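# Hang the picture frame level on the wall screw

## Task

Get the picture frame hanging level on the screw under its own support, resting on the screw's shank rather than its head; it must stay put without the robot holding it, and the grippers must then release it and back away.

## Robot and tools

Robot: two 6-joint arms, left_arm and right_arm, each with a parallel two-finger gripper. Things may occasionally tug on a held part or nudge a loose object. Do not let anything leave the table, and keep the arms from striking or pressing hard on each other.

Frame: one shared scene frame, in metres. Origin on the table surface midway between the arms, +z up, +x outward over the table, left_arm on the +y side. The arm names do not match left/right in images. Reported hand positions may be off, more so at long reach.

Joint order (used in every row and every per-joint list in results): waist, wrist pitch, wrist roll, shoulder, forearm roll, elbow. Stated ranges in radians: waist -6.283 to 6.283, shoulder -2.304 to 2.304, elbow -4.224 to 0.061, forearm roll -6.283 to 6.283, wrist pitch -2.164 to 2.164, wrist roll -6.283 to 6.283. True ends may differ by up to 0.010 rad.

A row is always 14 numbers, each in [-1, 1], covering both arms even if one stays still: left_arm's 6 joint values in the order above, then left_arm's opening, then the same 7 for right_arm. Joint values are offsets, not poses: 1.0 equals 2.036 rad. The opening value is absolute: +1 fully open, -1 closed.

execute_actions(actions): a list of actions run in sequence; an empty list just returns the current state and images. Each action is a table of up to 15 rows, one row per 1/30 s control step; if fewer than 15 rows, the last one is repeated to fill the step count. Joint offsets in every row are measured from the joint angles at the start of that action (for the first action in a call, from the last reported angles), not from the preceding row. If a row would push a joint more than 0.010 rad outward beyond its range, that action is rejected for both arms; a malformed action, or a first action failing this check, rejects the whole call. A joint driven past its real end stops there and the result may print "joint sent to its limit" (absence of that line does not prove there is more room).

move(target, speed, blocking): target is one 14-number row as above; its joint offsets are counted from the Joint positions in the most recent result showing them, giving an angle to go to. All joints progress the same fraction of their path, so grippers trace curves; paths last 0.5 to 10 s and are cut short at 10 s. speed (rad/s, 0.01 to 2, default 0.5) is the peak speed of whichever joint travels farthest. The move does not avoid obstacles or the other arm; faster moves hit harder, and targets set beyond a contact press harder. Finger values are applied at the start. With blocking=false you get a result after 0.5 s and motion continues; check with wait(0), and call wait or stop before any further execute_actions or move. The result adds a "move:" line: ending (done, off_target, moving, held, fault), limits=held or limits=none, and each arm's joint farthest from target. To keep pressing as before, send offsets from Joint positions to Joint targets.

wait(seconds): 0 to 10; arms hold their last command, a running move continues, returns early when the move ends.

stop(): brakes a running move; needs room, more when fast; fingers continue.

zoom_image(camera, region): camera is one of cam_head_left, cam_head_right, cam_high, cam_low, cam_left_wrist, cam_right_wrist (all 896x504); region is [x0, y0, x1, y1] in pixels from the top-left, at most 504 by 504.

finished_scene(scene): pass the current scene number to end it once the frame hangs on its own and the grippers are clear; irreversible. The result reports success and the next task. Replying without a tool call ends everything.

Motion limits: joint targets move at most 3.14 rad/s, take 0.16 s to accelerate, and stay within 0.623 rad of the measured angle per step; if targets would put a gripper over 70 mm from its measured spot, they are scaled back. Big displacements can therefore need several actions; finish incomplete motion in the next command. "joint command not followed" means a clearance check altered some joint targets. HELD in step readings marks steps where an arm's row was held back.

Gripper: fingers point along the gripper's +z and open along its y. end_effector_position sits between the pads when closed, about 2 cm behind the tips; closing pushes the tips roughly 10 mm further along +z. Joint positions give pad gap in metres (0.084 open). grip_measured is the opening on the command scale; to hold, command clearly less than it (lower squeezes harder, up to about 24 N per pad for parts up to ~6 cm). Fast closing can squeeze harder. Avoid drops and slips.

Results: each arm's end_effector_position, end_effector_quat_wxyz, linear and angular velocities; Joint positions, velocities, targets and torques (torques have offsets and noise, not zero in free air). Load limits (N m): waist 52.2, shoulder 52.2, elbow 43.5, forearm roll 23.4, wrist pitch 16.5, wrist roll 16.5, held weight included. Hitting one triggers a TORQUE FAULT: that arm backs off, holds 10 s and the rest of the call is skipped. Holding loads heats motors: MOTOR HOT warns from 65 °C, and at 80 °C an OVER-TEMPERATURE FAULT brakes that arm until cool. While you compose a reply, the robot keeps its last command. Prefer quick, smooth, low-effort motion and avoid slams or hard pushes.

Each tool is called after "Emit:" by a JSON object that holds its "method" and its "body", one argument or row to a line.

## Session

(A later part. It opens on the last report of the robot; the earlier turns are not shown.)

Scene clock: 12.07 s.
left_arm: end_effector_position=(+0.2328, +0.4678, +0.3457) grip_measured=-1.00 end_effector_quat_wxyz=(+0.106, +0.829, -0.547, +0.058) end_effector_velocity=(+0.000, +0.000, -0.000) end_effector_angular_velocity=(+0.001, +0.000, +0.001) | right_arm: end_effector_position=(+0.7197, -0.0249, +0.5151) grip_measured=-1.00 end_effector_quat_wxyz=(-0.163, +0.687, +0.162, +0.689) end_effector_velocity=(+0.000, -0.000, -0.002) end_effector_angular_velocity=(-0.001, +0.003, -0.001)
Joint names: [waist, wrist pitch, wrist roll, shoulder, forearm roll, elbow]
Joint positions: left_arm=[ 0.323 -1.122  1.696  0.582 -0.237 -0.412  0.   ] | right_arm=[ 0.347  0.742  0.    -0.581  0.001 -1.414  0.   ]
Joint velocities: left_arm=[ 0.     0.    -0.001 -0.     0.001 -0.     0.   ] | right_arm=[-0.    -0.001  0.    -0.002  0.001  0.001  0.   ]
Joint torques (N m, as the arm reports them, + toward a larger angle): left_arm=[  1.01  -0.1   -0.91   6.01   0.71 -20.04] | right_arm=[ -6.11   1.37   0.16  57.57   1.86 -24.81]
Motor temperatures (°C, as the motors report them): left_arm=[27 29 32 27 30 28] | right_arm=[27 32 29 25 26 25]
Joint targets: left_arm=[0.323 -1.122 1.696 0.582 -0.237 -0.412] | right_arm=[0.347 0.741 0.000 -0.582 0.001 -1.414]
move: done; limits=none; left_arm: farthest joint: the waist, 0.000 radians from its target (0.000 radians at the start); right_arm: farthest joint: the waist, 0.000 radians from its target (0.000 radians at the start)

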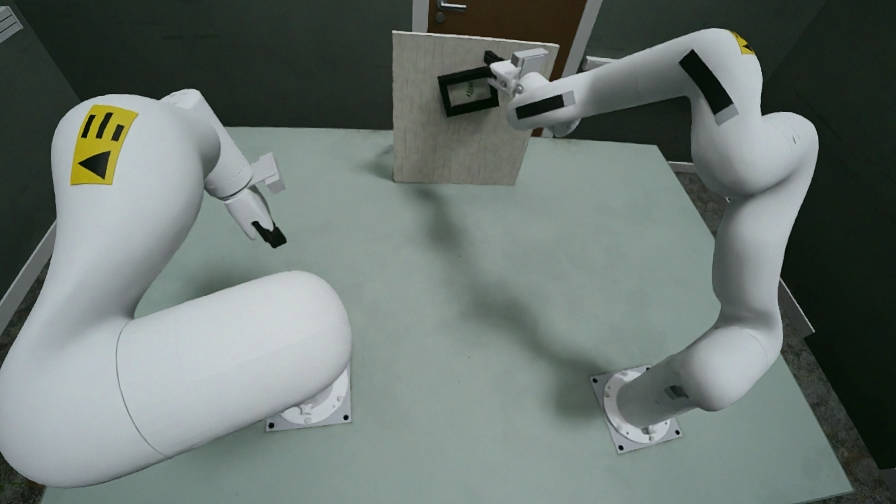

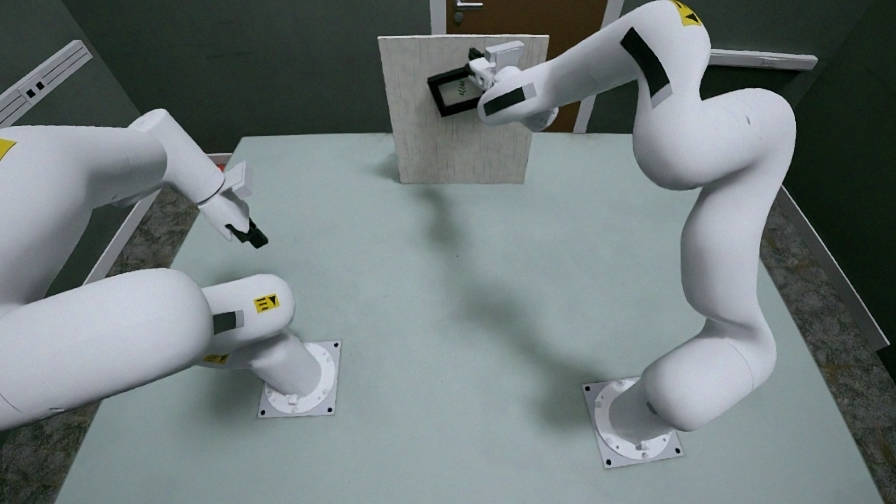

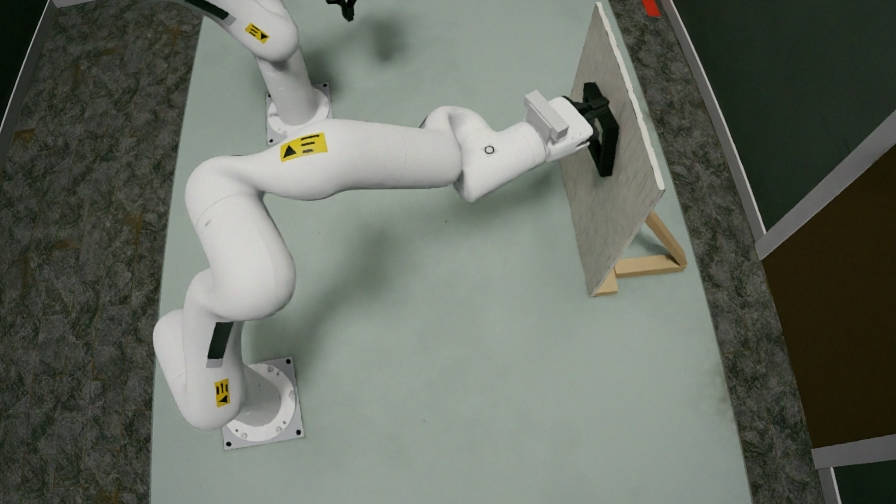

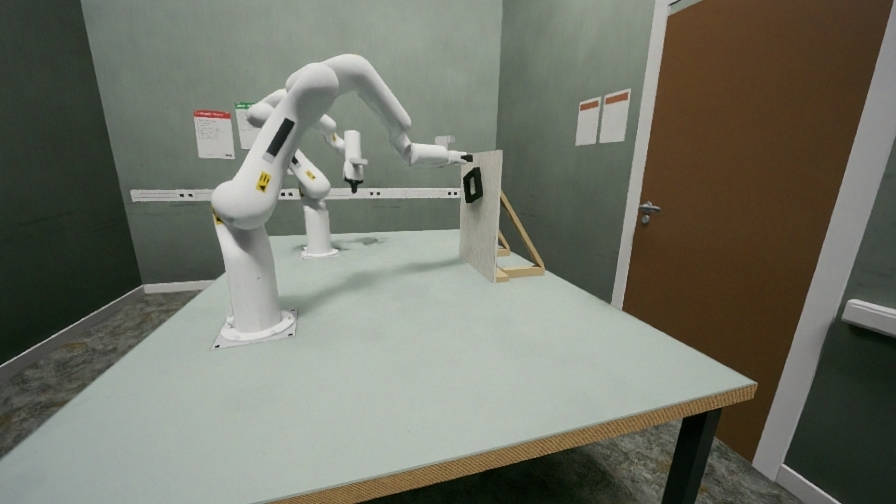

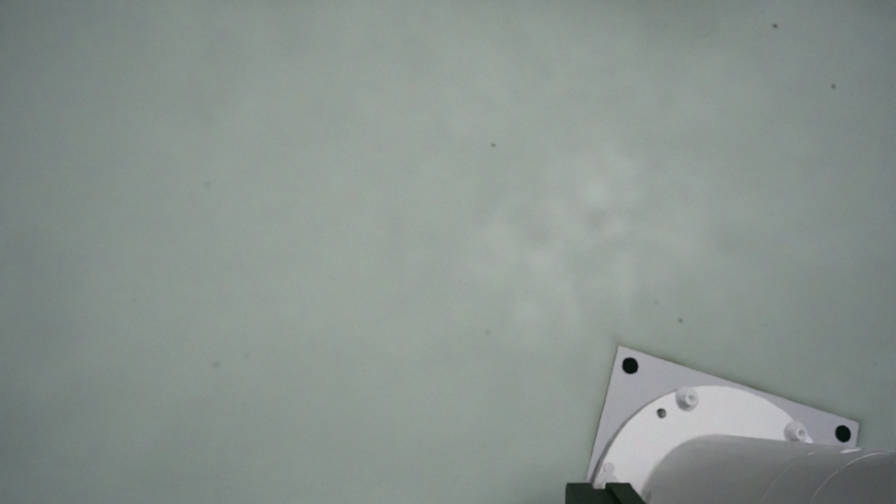

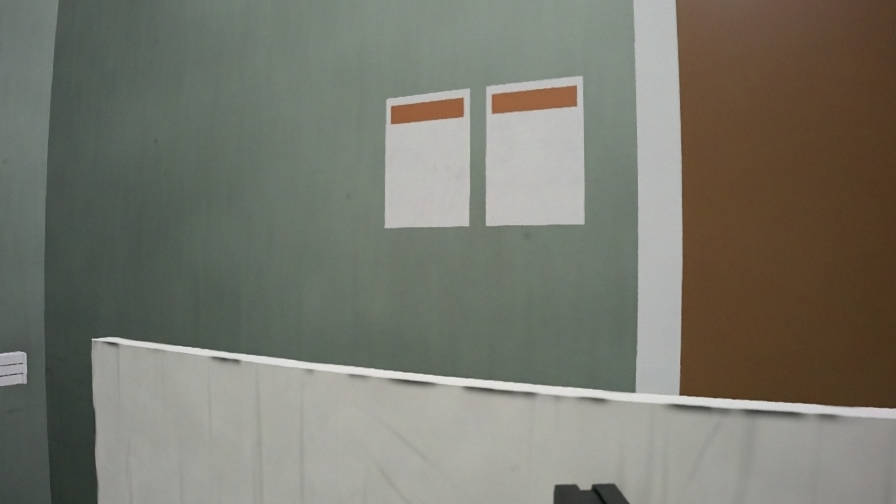

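Emit:
{"method": "move", "body": {
  "target": [0,0,0,0,0,0,-1, 0,-0.08,0,-0.025,0,-0.035,-1],
  "speed": 0.3
}}

Emit:
{"method": "zoom_image", "body": {
  "camera": "cam_low",
  "region": [420, 140, 510, 210]
}}

Scene clock: 13.50 s.
left_arm: end_effector_position=(+0.2328, +0.4678, +0.3457) grip_measured=-1.00 end_effector_quat_wxyz=(+0.106, +0.829, -0.547, +0.058) end_effector_velocity=(-0.000, +0.001, -0.000) end_effector_angular_velocity=(+0.002, +0.000, -0.001) | right_arm: end_effector_position=(+0.7353, -0.0171, +0.4782) grip_measured=-1.00 end_effector_quat_wxyz=(-0.151, +0.734, +0.173, +0.639) end_effector_velocity=(+0.000, -0.000, -0.000) end_effector_angular_velocity=(+0.000, +0.001, -0.001)
Joint names: [waist, wrist pitch, wrist roll, shoulder, forearm roll, elbow]
Joint positions: left_arm=[ 0.323 -1.122  1.696  0.582 -0.237 -0.412  0.   ] | right_arm=[ 0.347  0.579  0.    -0.632  0.001 -1.486  0.   ]
Joint velocities: left_arm=[ 0.     0.     0.001 -0.     0.002  0.     0.   ] | right_arm=[-0.    -0.     0.    -0.001  0.    -0.001  0.   ]
Joint torques (N m, as the arm reports them, + toward a larger angle): left_arm=[  0.3   -0.14  -0.83   6.07   0.87 -19.61] | right_arm=[ -6.19   0.55   0.15  55.3    1.68 -22.7 ]
Motor temperatures (°C, as the motors report them): left_arm=[27 29 32 27 30 28] | right_arm=[27 32 29 25 26 25]
Joint targets: left_arm=[0.323 -1.122 1.696 0.582 -0.237 -0.412] | right_arm=[0.347 0.579 0.000 -0.632 0.001 -1.485]
move: done; limits=none; left_arm: farthest joint: the waist, 0.000 radians from its target (0.000 radians at the start); right_arm: farthest joint: the waist, 0.000 radians from its target (0.000 radians at the start)

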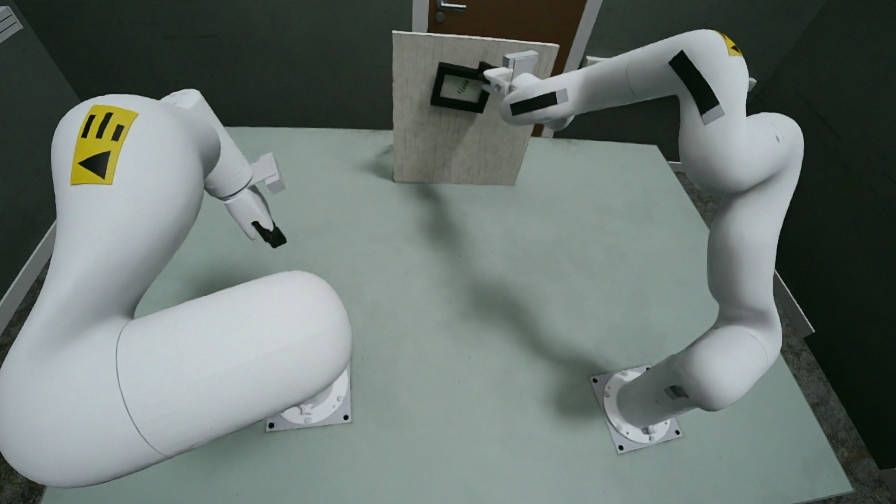

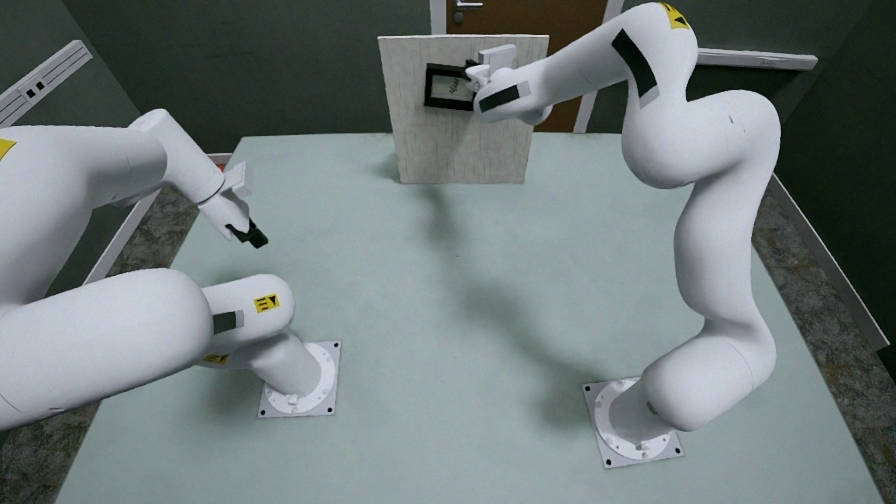

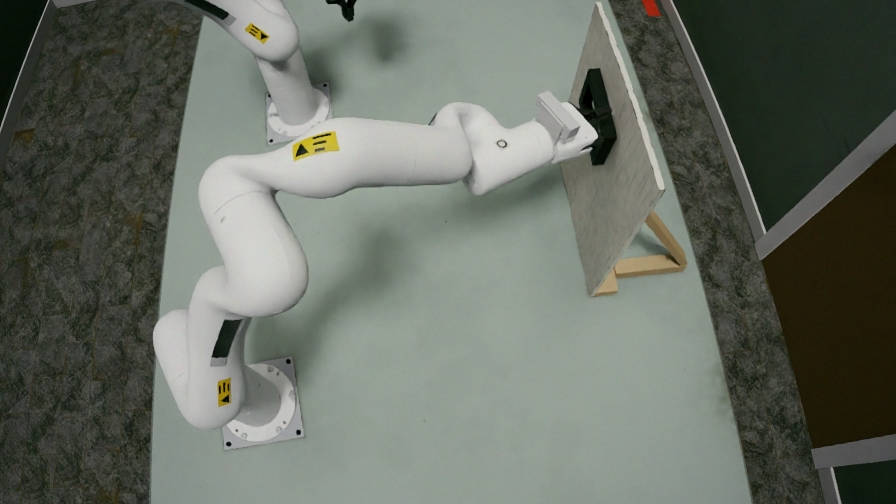

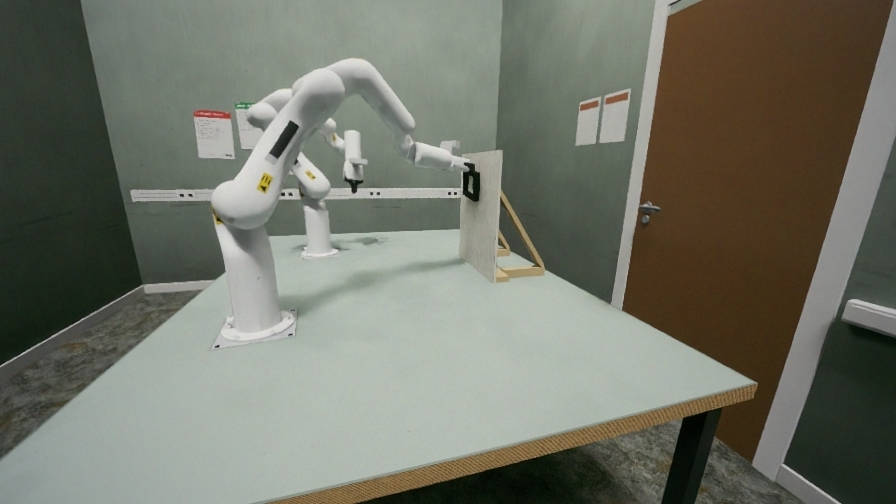

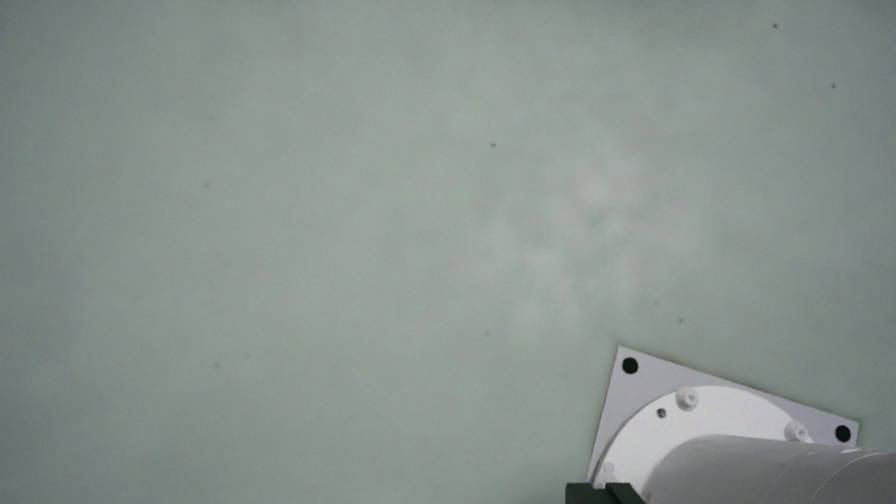

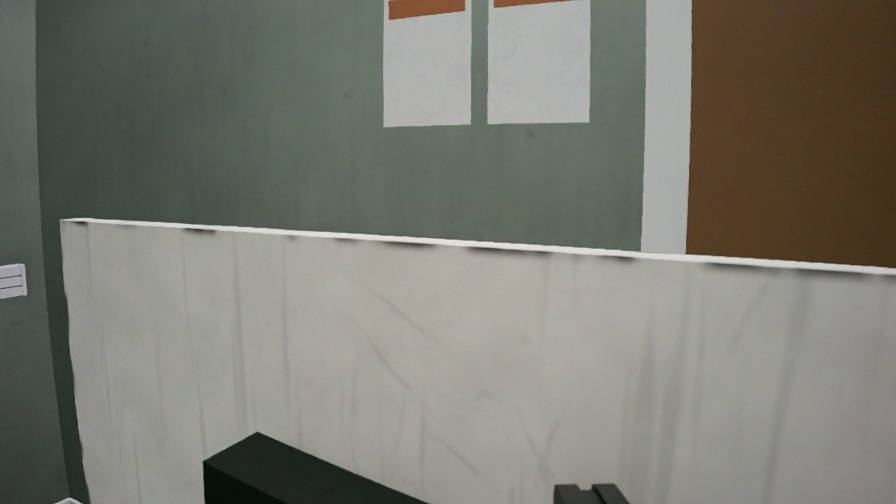

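Region (420, 140, 510, 210) of cam_low's 896x504 image, scaled by 5.600, with more detail than that image has.

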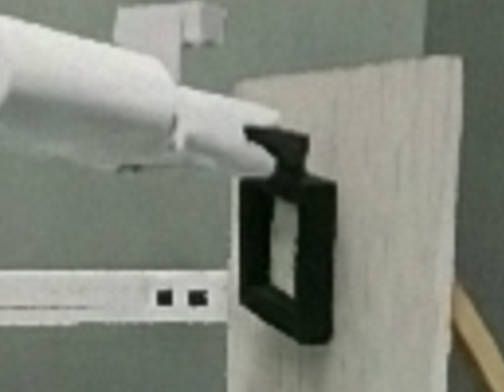

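It rotated. Lift off and look.

Emit:
{"method": "move", "body": {
  "target": [0,0,0,0,0,0,-1, 0,0.08,0,0,0,0,-1],
  "speed": 0.3
}}

Emit:
{"method": "zoom_image", "body": {
  "camera": "cam_head_right",
  "region": [380, 30, 560, 190]
}}

Scene clock: 14.63 s.
left_arm: end_effector_position=(+0.2328, +0.4678, +0.3457) grip_measured=-1.00 end_effector_quat_wxyz=(+0.106, +0.829, -0.547, +0.058) end_effector_velocity=(+0.000, -0.000, +0.000) end_effector_angular_velocity=(-0.001, -0.001, -0.001) | right_arm: end_effector_position=(+0.7373, -0.0161, +0.5178) grip_measured=-1.00 end_effector_quat_wxyz=(-0.165, +0.680, +0.160, +0.697) end_effector_velocity=(-0.000, -0.000, +0.000) end_effector_angular_velocity=(+0.001, -0.001, -0.000)
Joint names: [waist, wrist pitch, wrist roll, shoulder, forearm roll, elbow]
Joint positions: left_arm=[ 0.323 -1.122  1.696  0.582 -0.237 -0.412  0.   ] | right_arm=[ 0.347  0.742  0.    -0.632  0.001 -1.486  0.   ]
Joint velocities: left_arm=[ 0.     0.     0.002 -0.    -0.001 -0.     0.   ] | right_arm=[0.    0.002 0.    0.001 0.    0.001 0.   ]
Joint torques (N m, as the arm reports them, + toward a larger angle): left_arm=[ -0.24  -0.2   -0.84   5.71   0.9  -19.27] | right_arm=[ -5.98   1.34   0.2   59.46   1.69 -24.95]
Motor temperatures (°C, as the motors report them): left_arm=[27 29 32 27 30 28] | right_arm=[27 32 29 25 26 25]
Joint targets: left_arm=[0.323 -1.122 1.696 0.582 -0.237 -0.412] | right_arm=[0.347 0.742 0.000 -0.632 0.001 -1.486]
move: done; limits=none; left_arm: farthest joint: the waist, 0.000 radians from its target (0.000 radians at the start); right_arm: farthest joint: the waist, 0.000 radians from its target (0.000 radians at the start)

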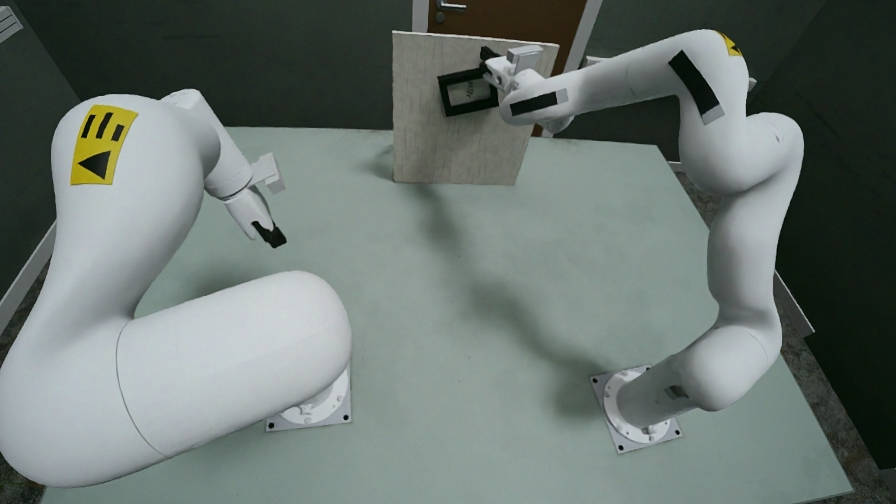

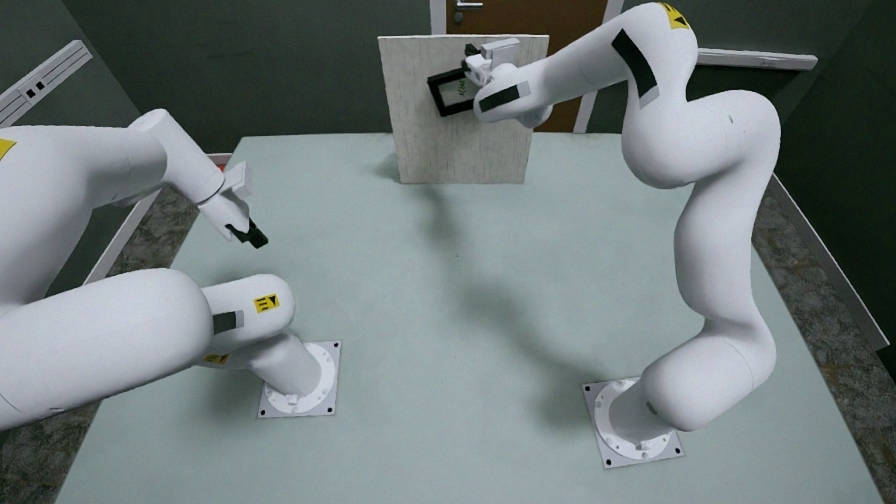

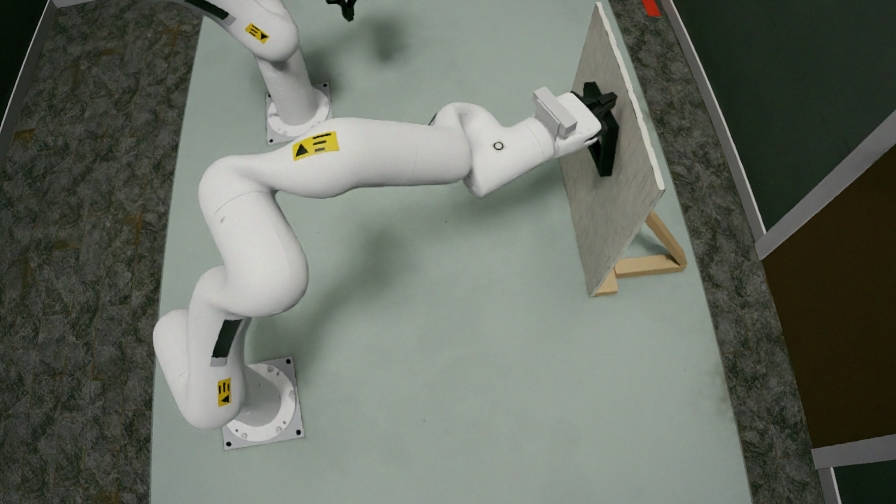

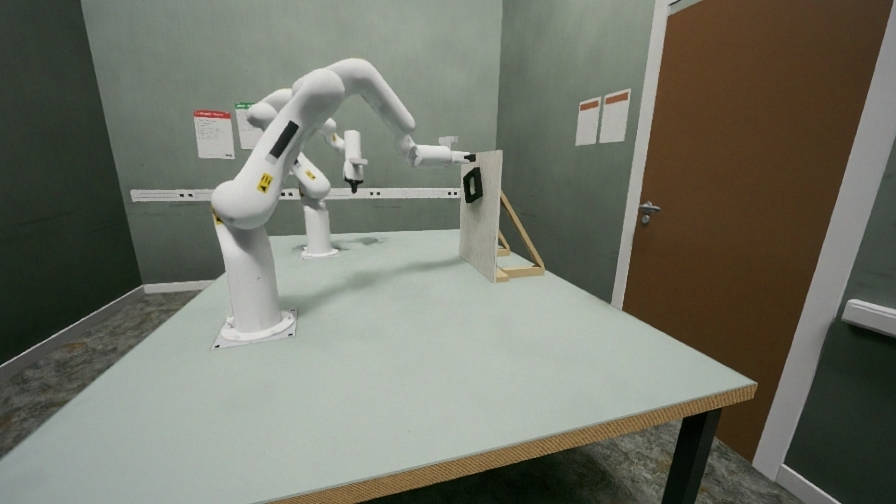

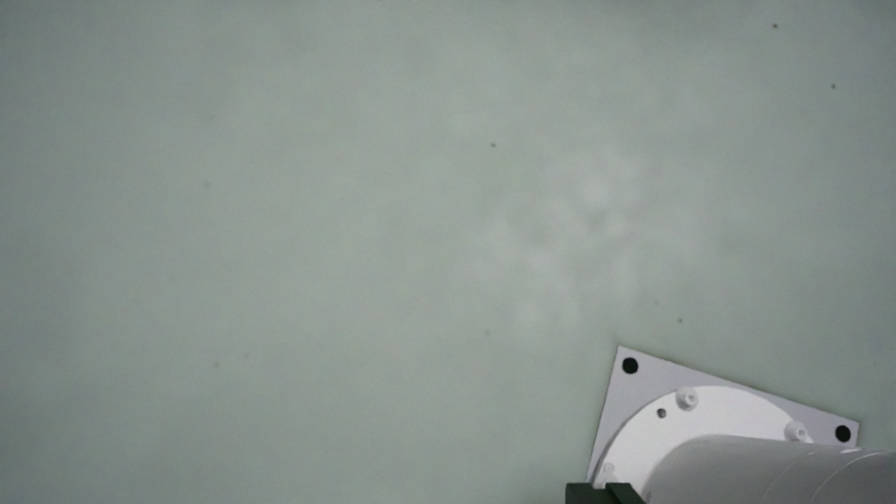

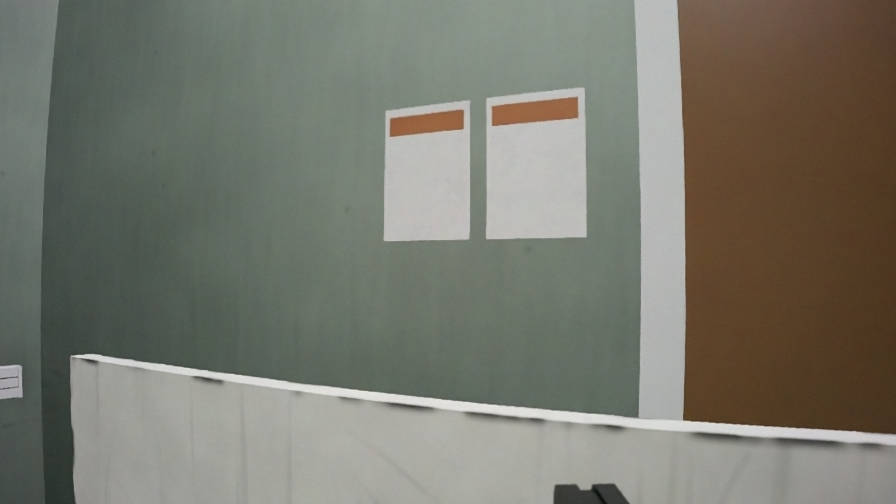

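Region (380, 30, 560, 190) of cam_head_right's 896x504 image, scaled by 2.800, with more detail than that image has.

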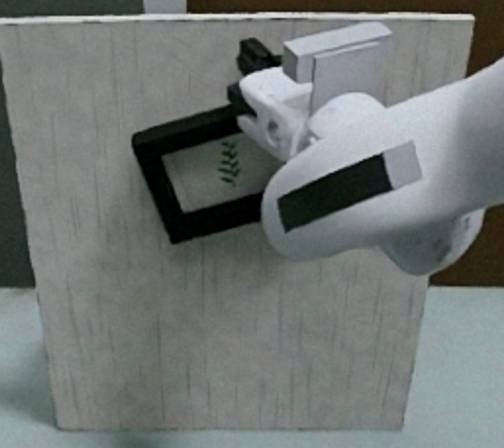

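Emit:
{"method": "move", "body": {
  "target": [0,0,0,0,0,0,-1, 0.085,0,0,0,0,0,-1],
  "speed": 0.4
}}

Emit:
{"method": "zoom_image", "body": {
  "camera": "cam_head_right",
  "region": [380, 30, 560, 190]
}}

Scene clock: 16.30 s.
left_arm: end_effector_position=(+0.2328, +0.4678, +0.3457) grip_measured=-1.00 end_effector_quat_wxyz=(+0.106, +0.829, -0.547, +0.058) end_effector_velocity=(-0.000, -0.000, -0.000) end_effector_angular_velocity=(-0.000, +0.002, +0.001) | right_arm: end_effector_position=(+0.6567, +0.1150, +0.5178) grip_measured=-1.00 end_effector_quat_wxyz=(-0.224, +0.663, +0.218, +0.680) end_effector_velocity=(-0.001, +0.001, +0.001) end_effector_angular_velocity=(+0.001, +0.001, +0.001)
Joint names: [waist, wrist pitch, wrist roll, shoulder, forearm roll, elbow]
Joint positions: left_arm=[ 0.323 -1.122  1.696  0.582 -0.237 -0.412  0.   ] | right_arm=[ 0.52   0.742  0.    -0.632  0.001 -1.486  0.   ]
Joint velocities: left_arm=[ 0.    -0.001 -0.002  0.     0.001  0.001  0.   ] | right_arm=[ 0.002 -0.     0.     0.001  0.002 -0.     0.   ]
Joint torques (N m, as the arm reports them, + toward a larger angle): left_arm=[  0.43  -0.15  -0.83   5.45   1.06 -19.83] | right_arm=[ -6.09   1.45   0.24  59.76   1.97 -24.87]
Motor temperatures (°C, as the motors report them): left_arm=[27 29 32 27 30 28] | right_arm=[27 32 29 25 26 26]
Joint targets: left_arm=[0.323 -1.122 1.696 0.582 -0.237 -0.412] | right_arm=[0.520 0.742 0.000 -0.632 0.001 -1.486]
move: done; limits=none; left_arm: farthest joint: the waist, 0.000 radians from its target (0.000 radians at the start); right_arm: farthest joint: the waist, 0.000 radians from its target (0.173 radians at the start)

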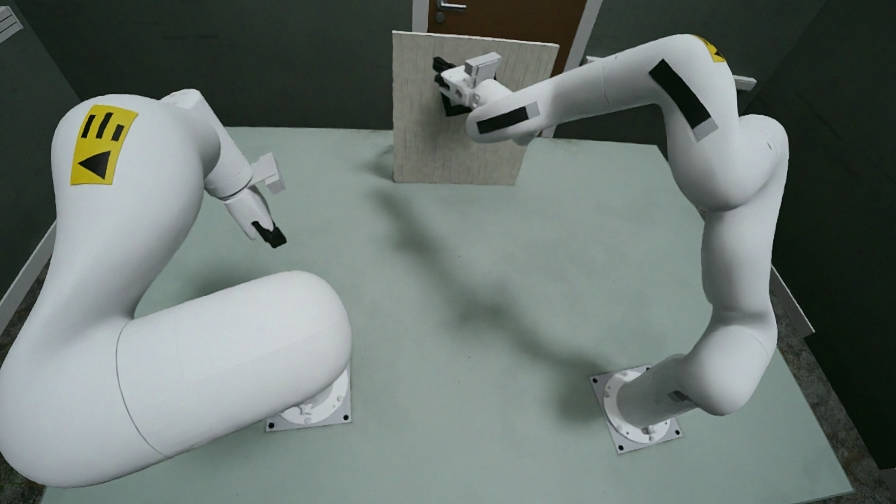

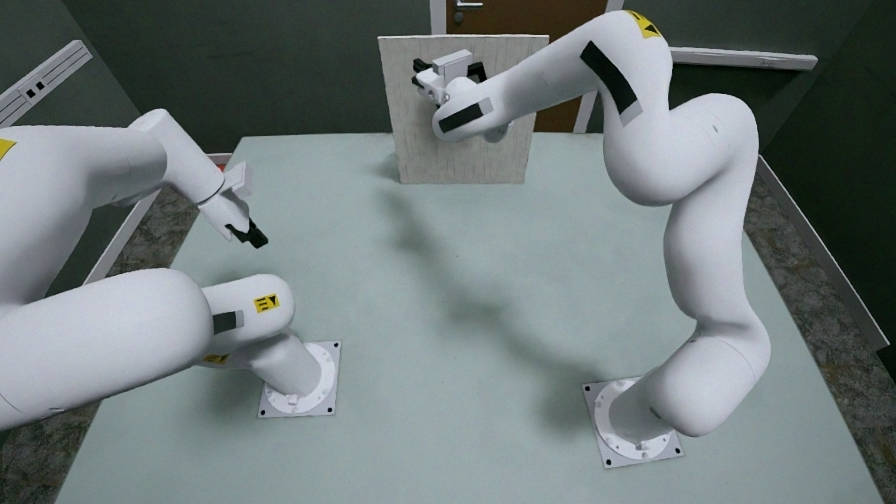

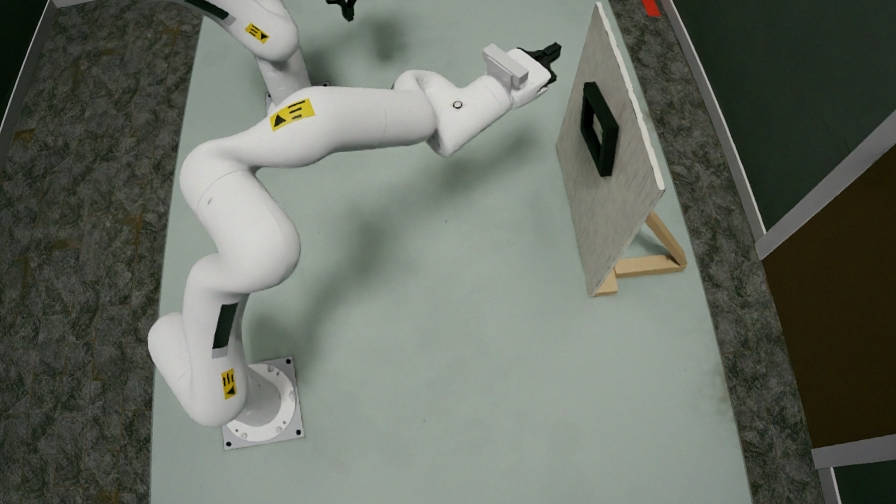

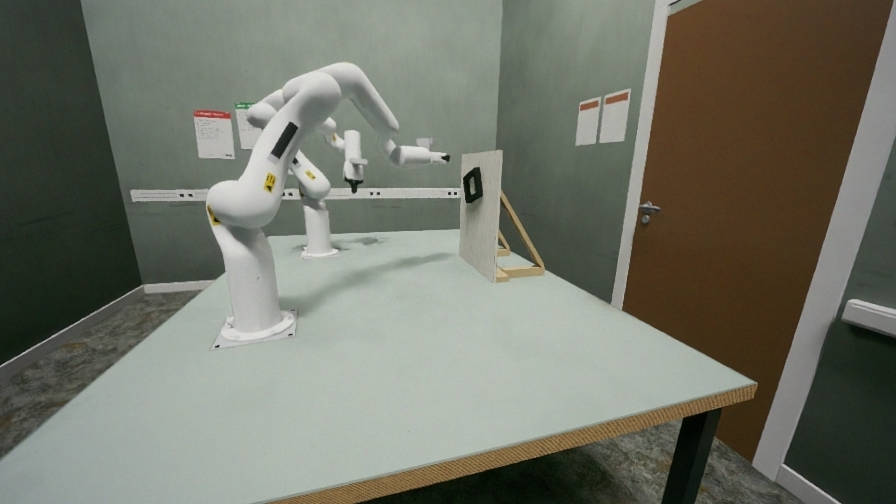

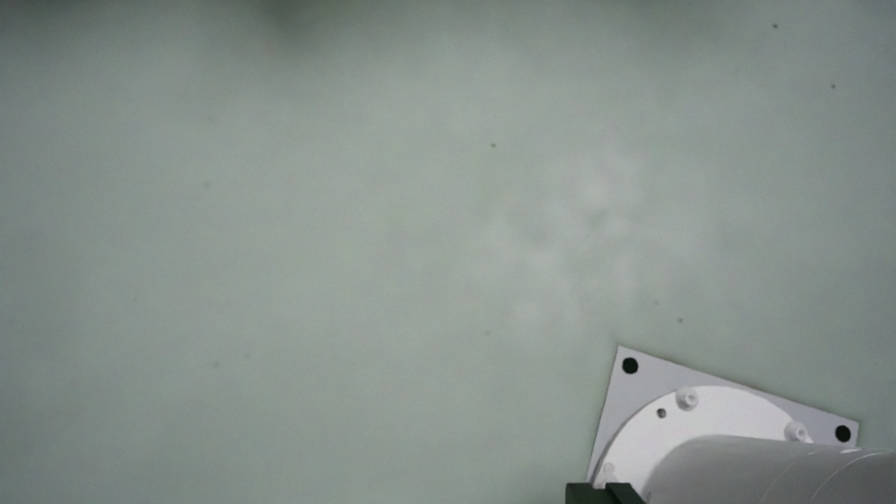

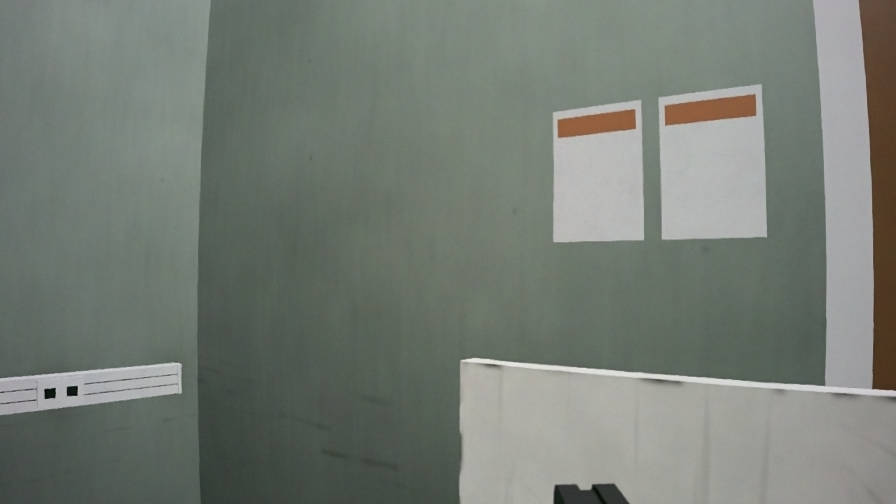

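Region (380, 30, 560, 190) of cam_head_right's 896x504 image, scaled by 2.800, with more detail than that image has.

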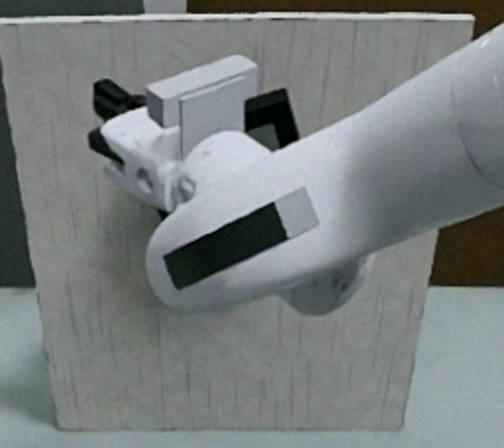

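Emit:
{"method": "move", "body": {
  "target": [-0.296,0.982,-0.833,-0.404,0.116,-0.257,-1, -0.255,0.113,0,0.31,0,0.435,-1],
  "speed": 1.0
}}

Scene clock: 19.50 s.
left_arm: end_effector_position=(+0.7441, +0.2997, +0.5117) grip_measured=-1.00 end_effector_quat_wxyz=(+0.067, +0.704, -0.067, +0.704) end_effector_velocity=(+0.000, -0.001, -0.001) end_effector_angular_velocity=(-0.000, -0.000, -0.003) | right_arm: end_effector_position=(+0.5426, -0.3454, +0.4870) grip_measured=-1.00 end_effector_quat_wxyz=(-0.042, +0.706, +0.041, +0.706) end_effector_velocity=(-0.001, -0.001, +0.000) end_effector_angular_velocity=(-0.000, -0.001, -0.003)
Joint names: [waist, wrist pitch, wrist roll, shoulder, forearm roll, elbow]
Joint positions: left_arm=[-0.279  0.877  0.    -0.24  -0.001 -0.935  0.   ] | right_arm=[ 0.001  0.972  0.    -0.001  0.001 -0.6    0.   ]
Joint velocities: left_arm=[-0.001  0.002 -0.002 -0.003  0.002 -0.001  0.   ] | right_arm=[-0.002  0.001 -0.001  0.002  0.001  0.002  0.   ]
Joint torques (N m, as the arm reports them, + toward a larger angle): left_arm=[  0.41   1.23  -0.77  27.     0.97 -19.93] | right_arm=[ -6.04   1.44   0.2   28.21   1.76 -22.74]
Motor temperatures (°C, as the motors report them): left_arm=[27 29 32 27 30 28] | right_arm=[27 32 29 25 26 26]
Joint targets: left_arm=[-0.279 0.877 0.000 -0.241 -0.001 -0.935] | right_arm=[0.001 0.972 0.000 -0.001 0.001 -0.600]
move: done; limits=none; left_arm: farthest joint: the waist, 0.000 radians from its target (0.603 radians at the start); right_arm: farthest joint: the waist, 0.000 radians from its target (0.520 radians at the start)

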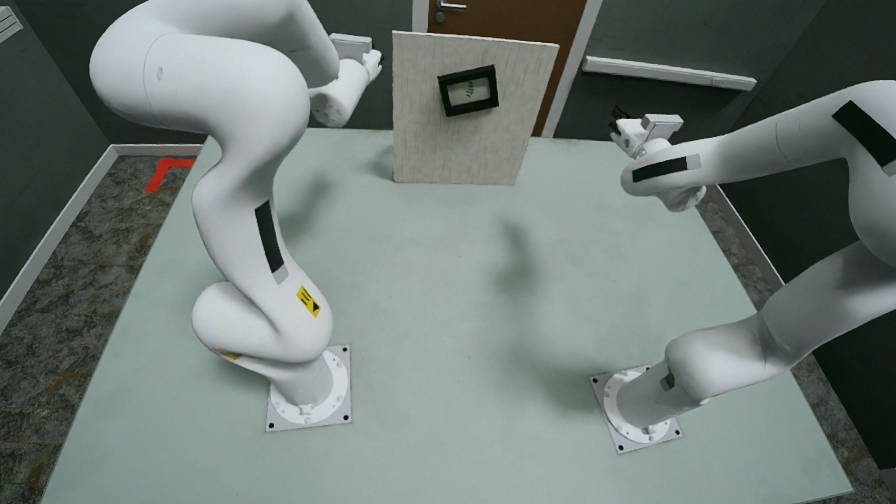

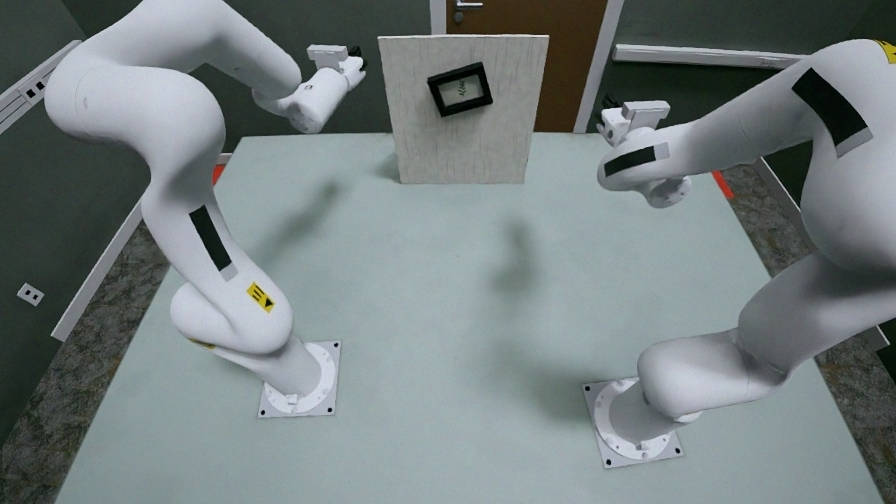

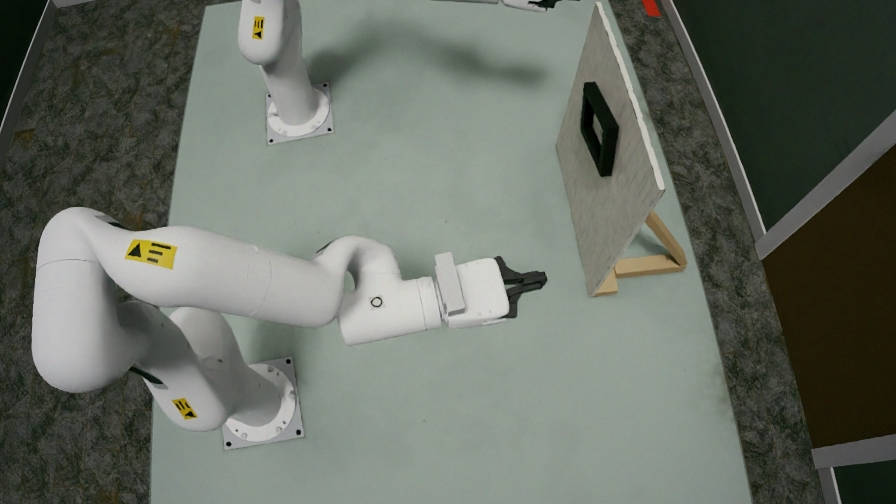

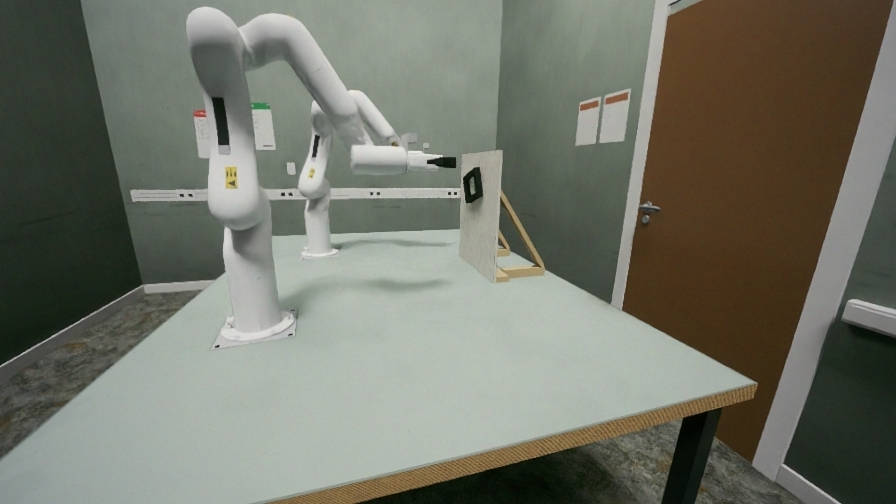

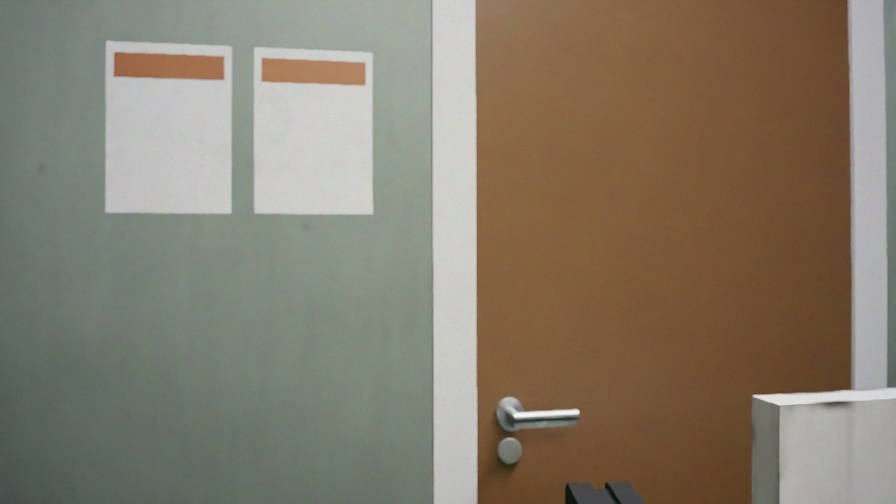

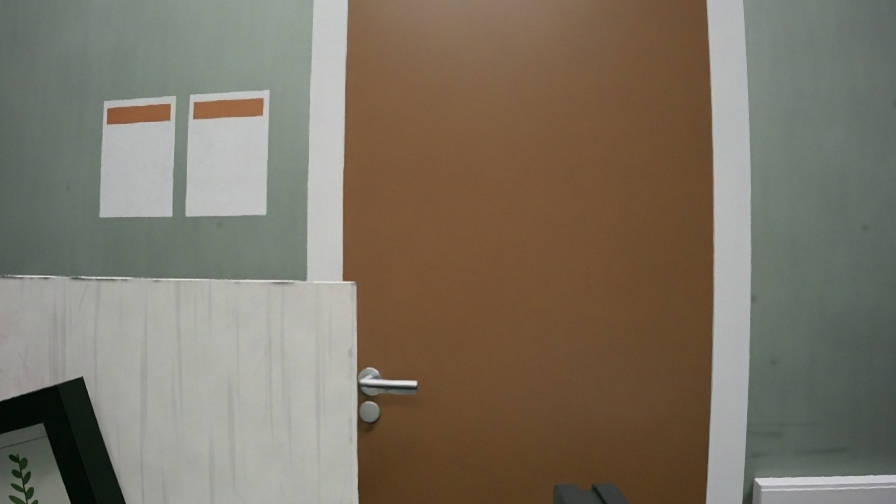

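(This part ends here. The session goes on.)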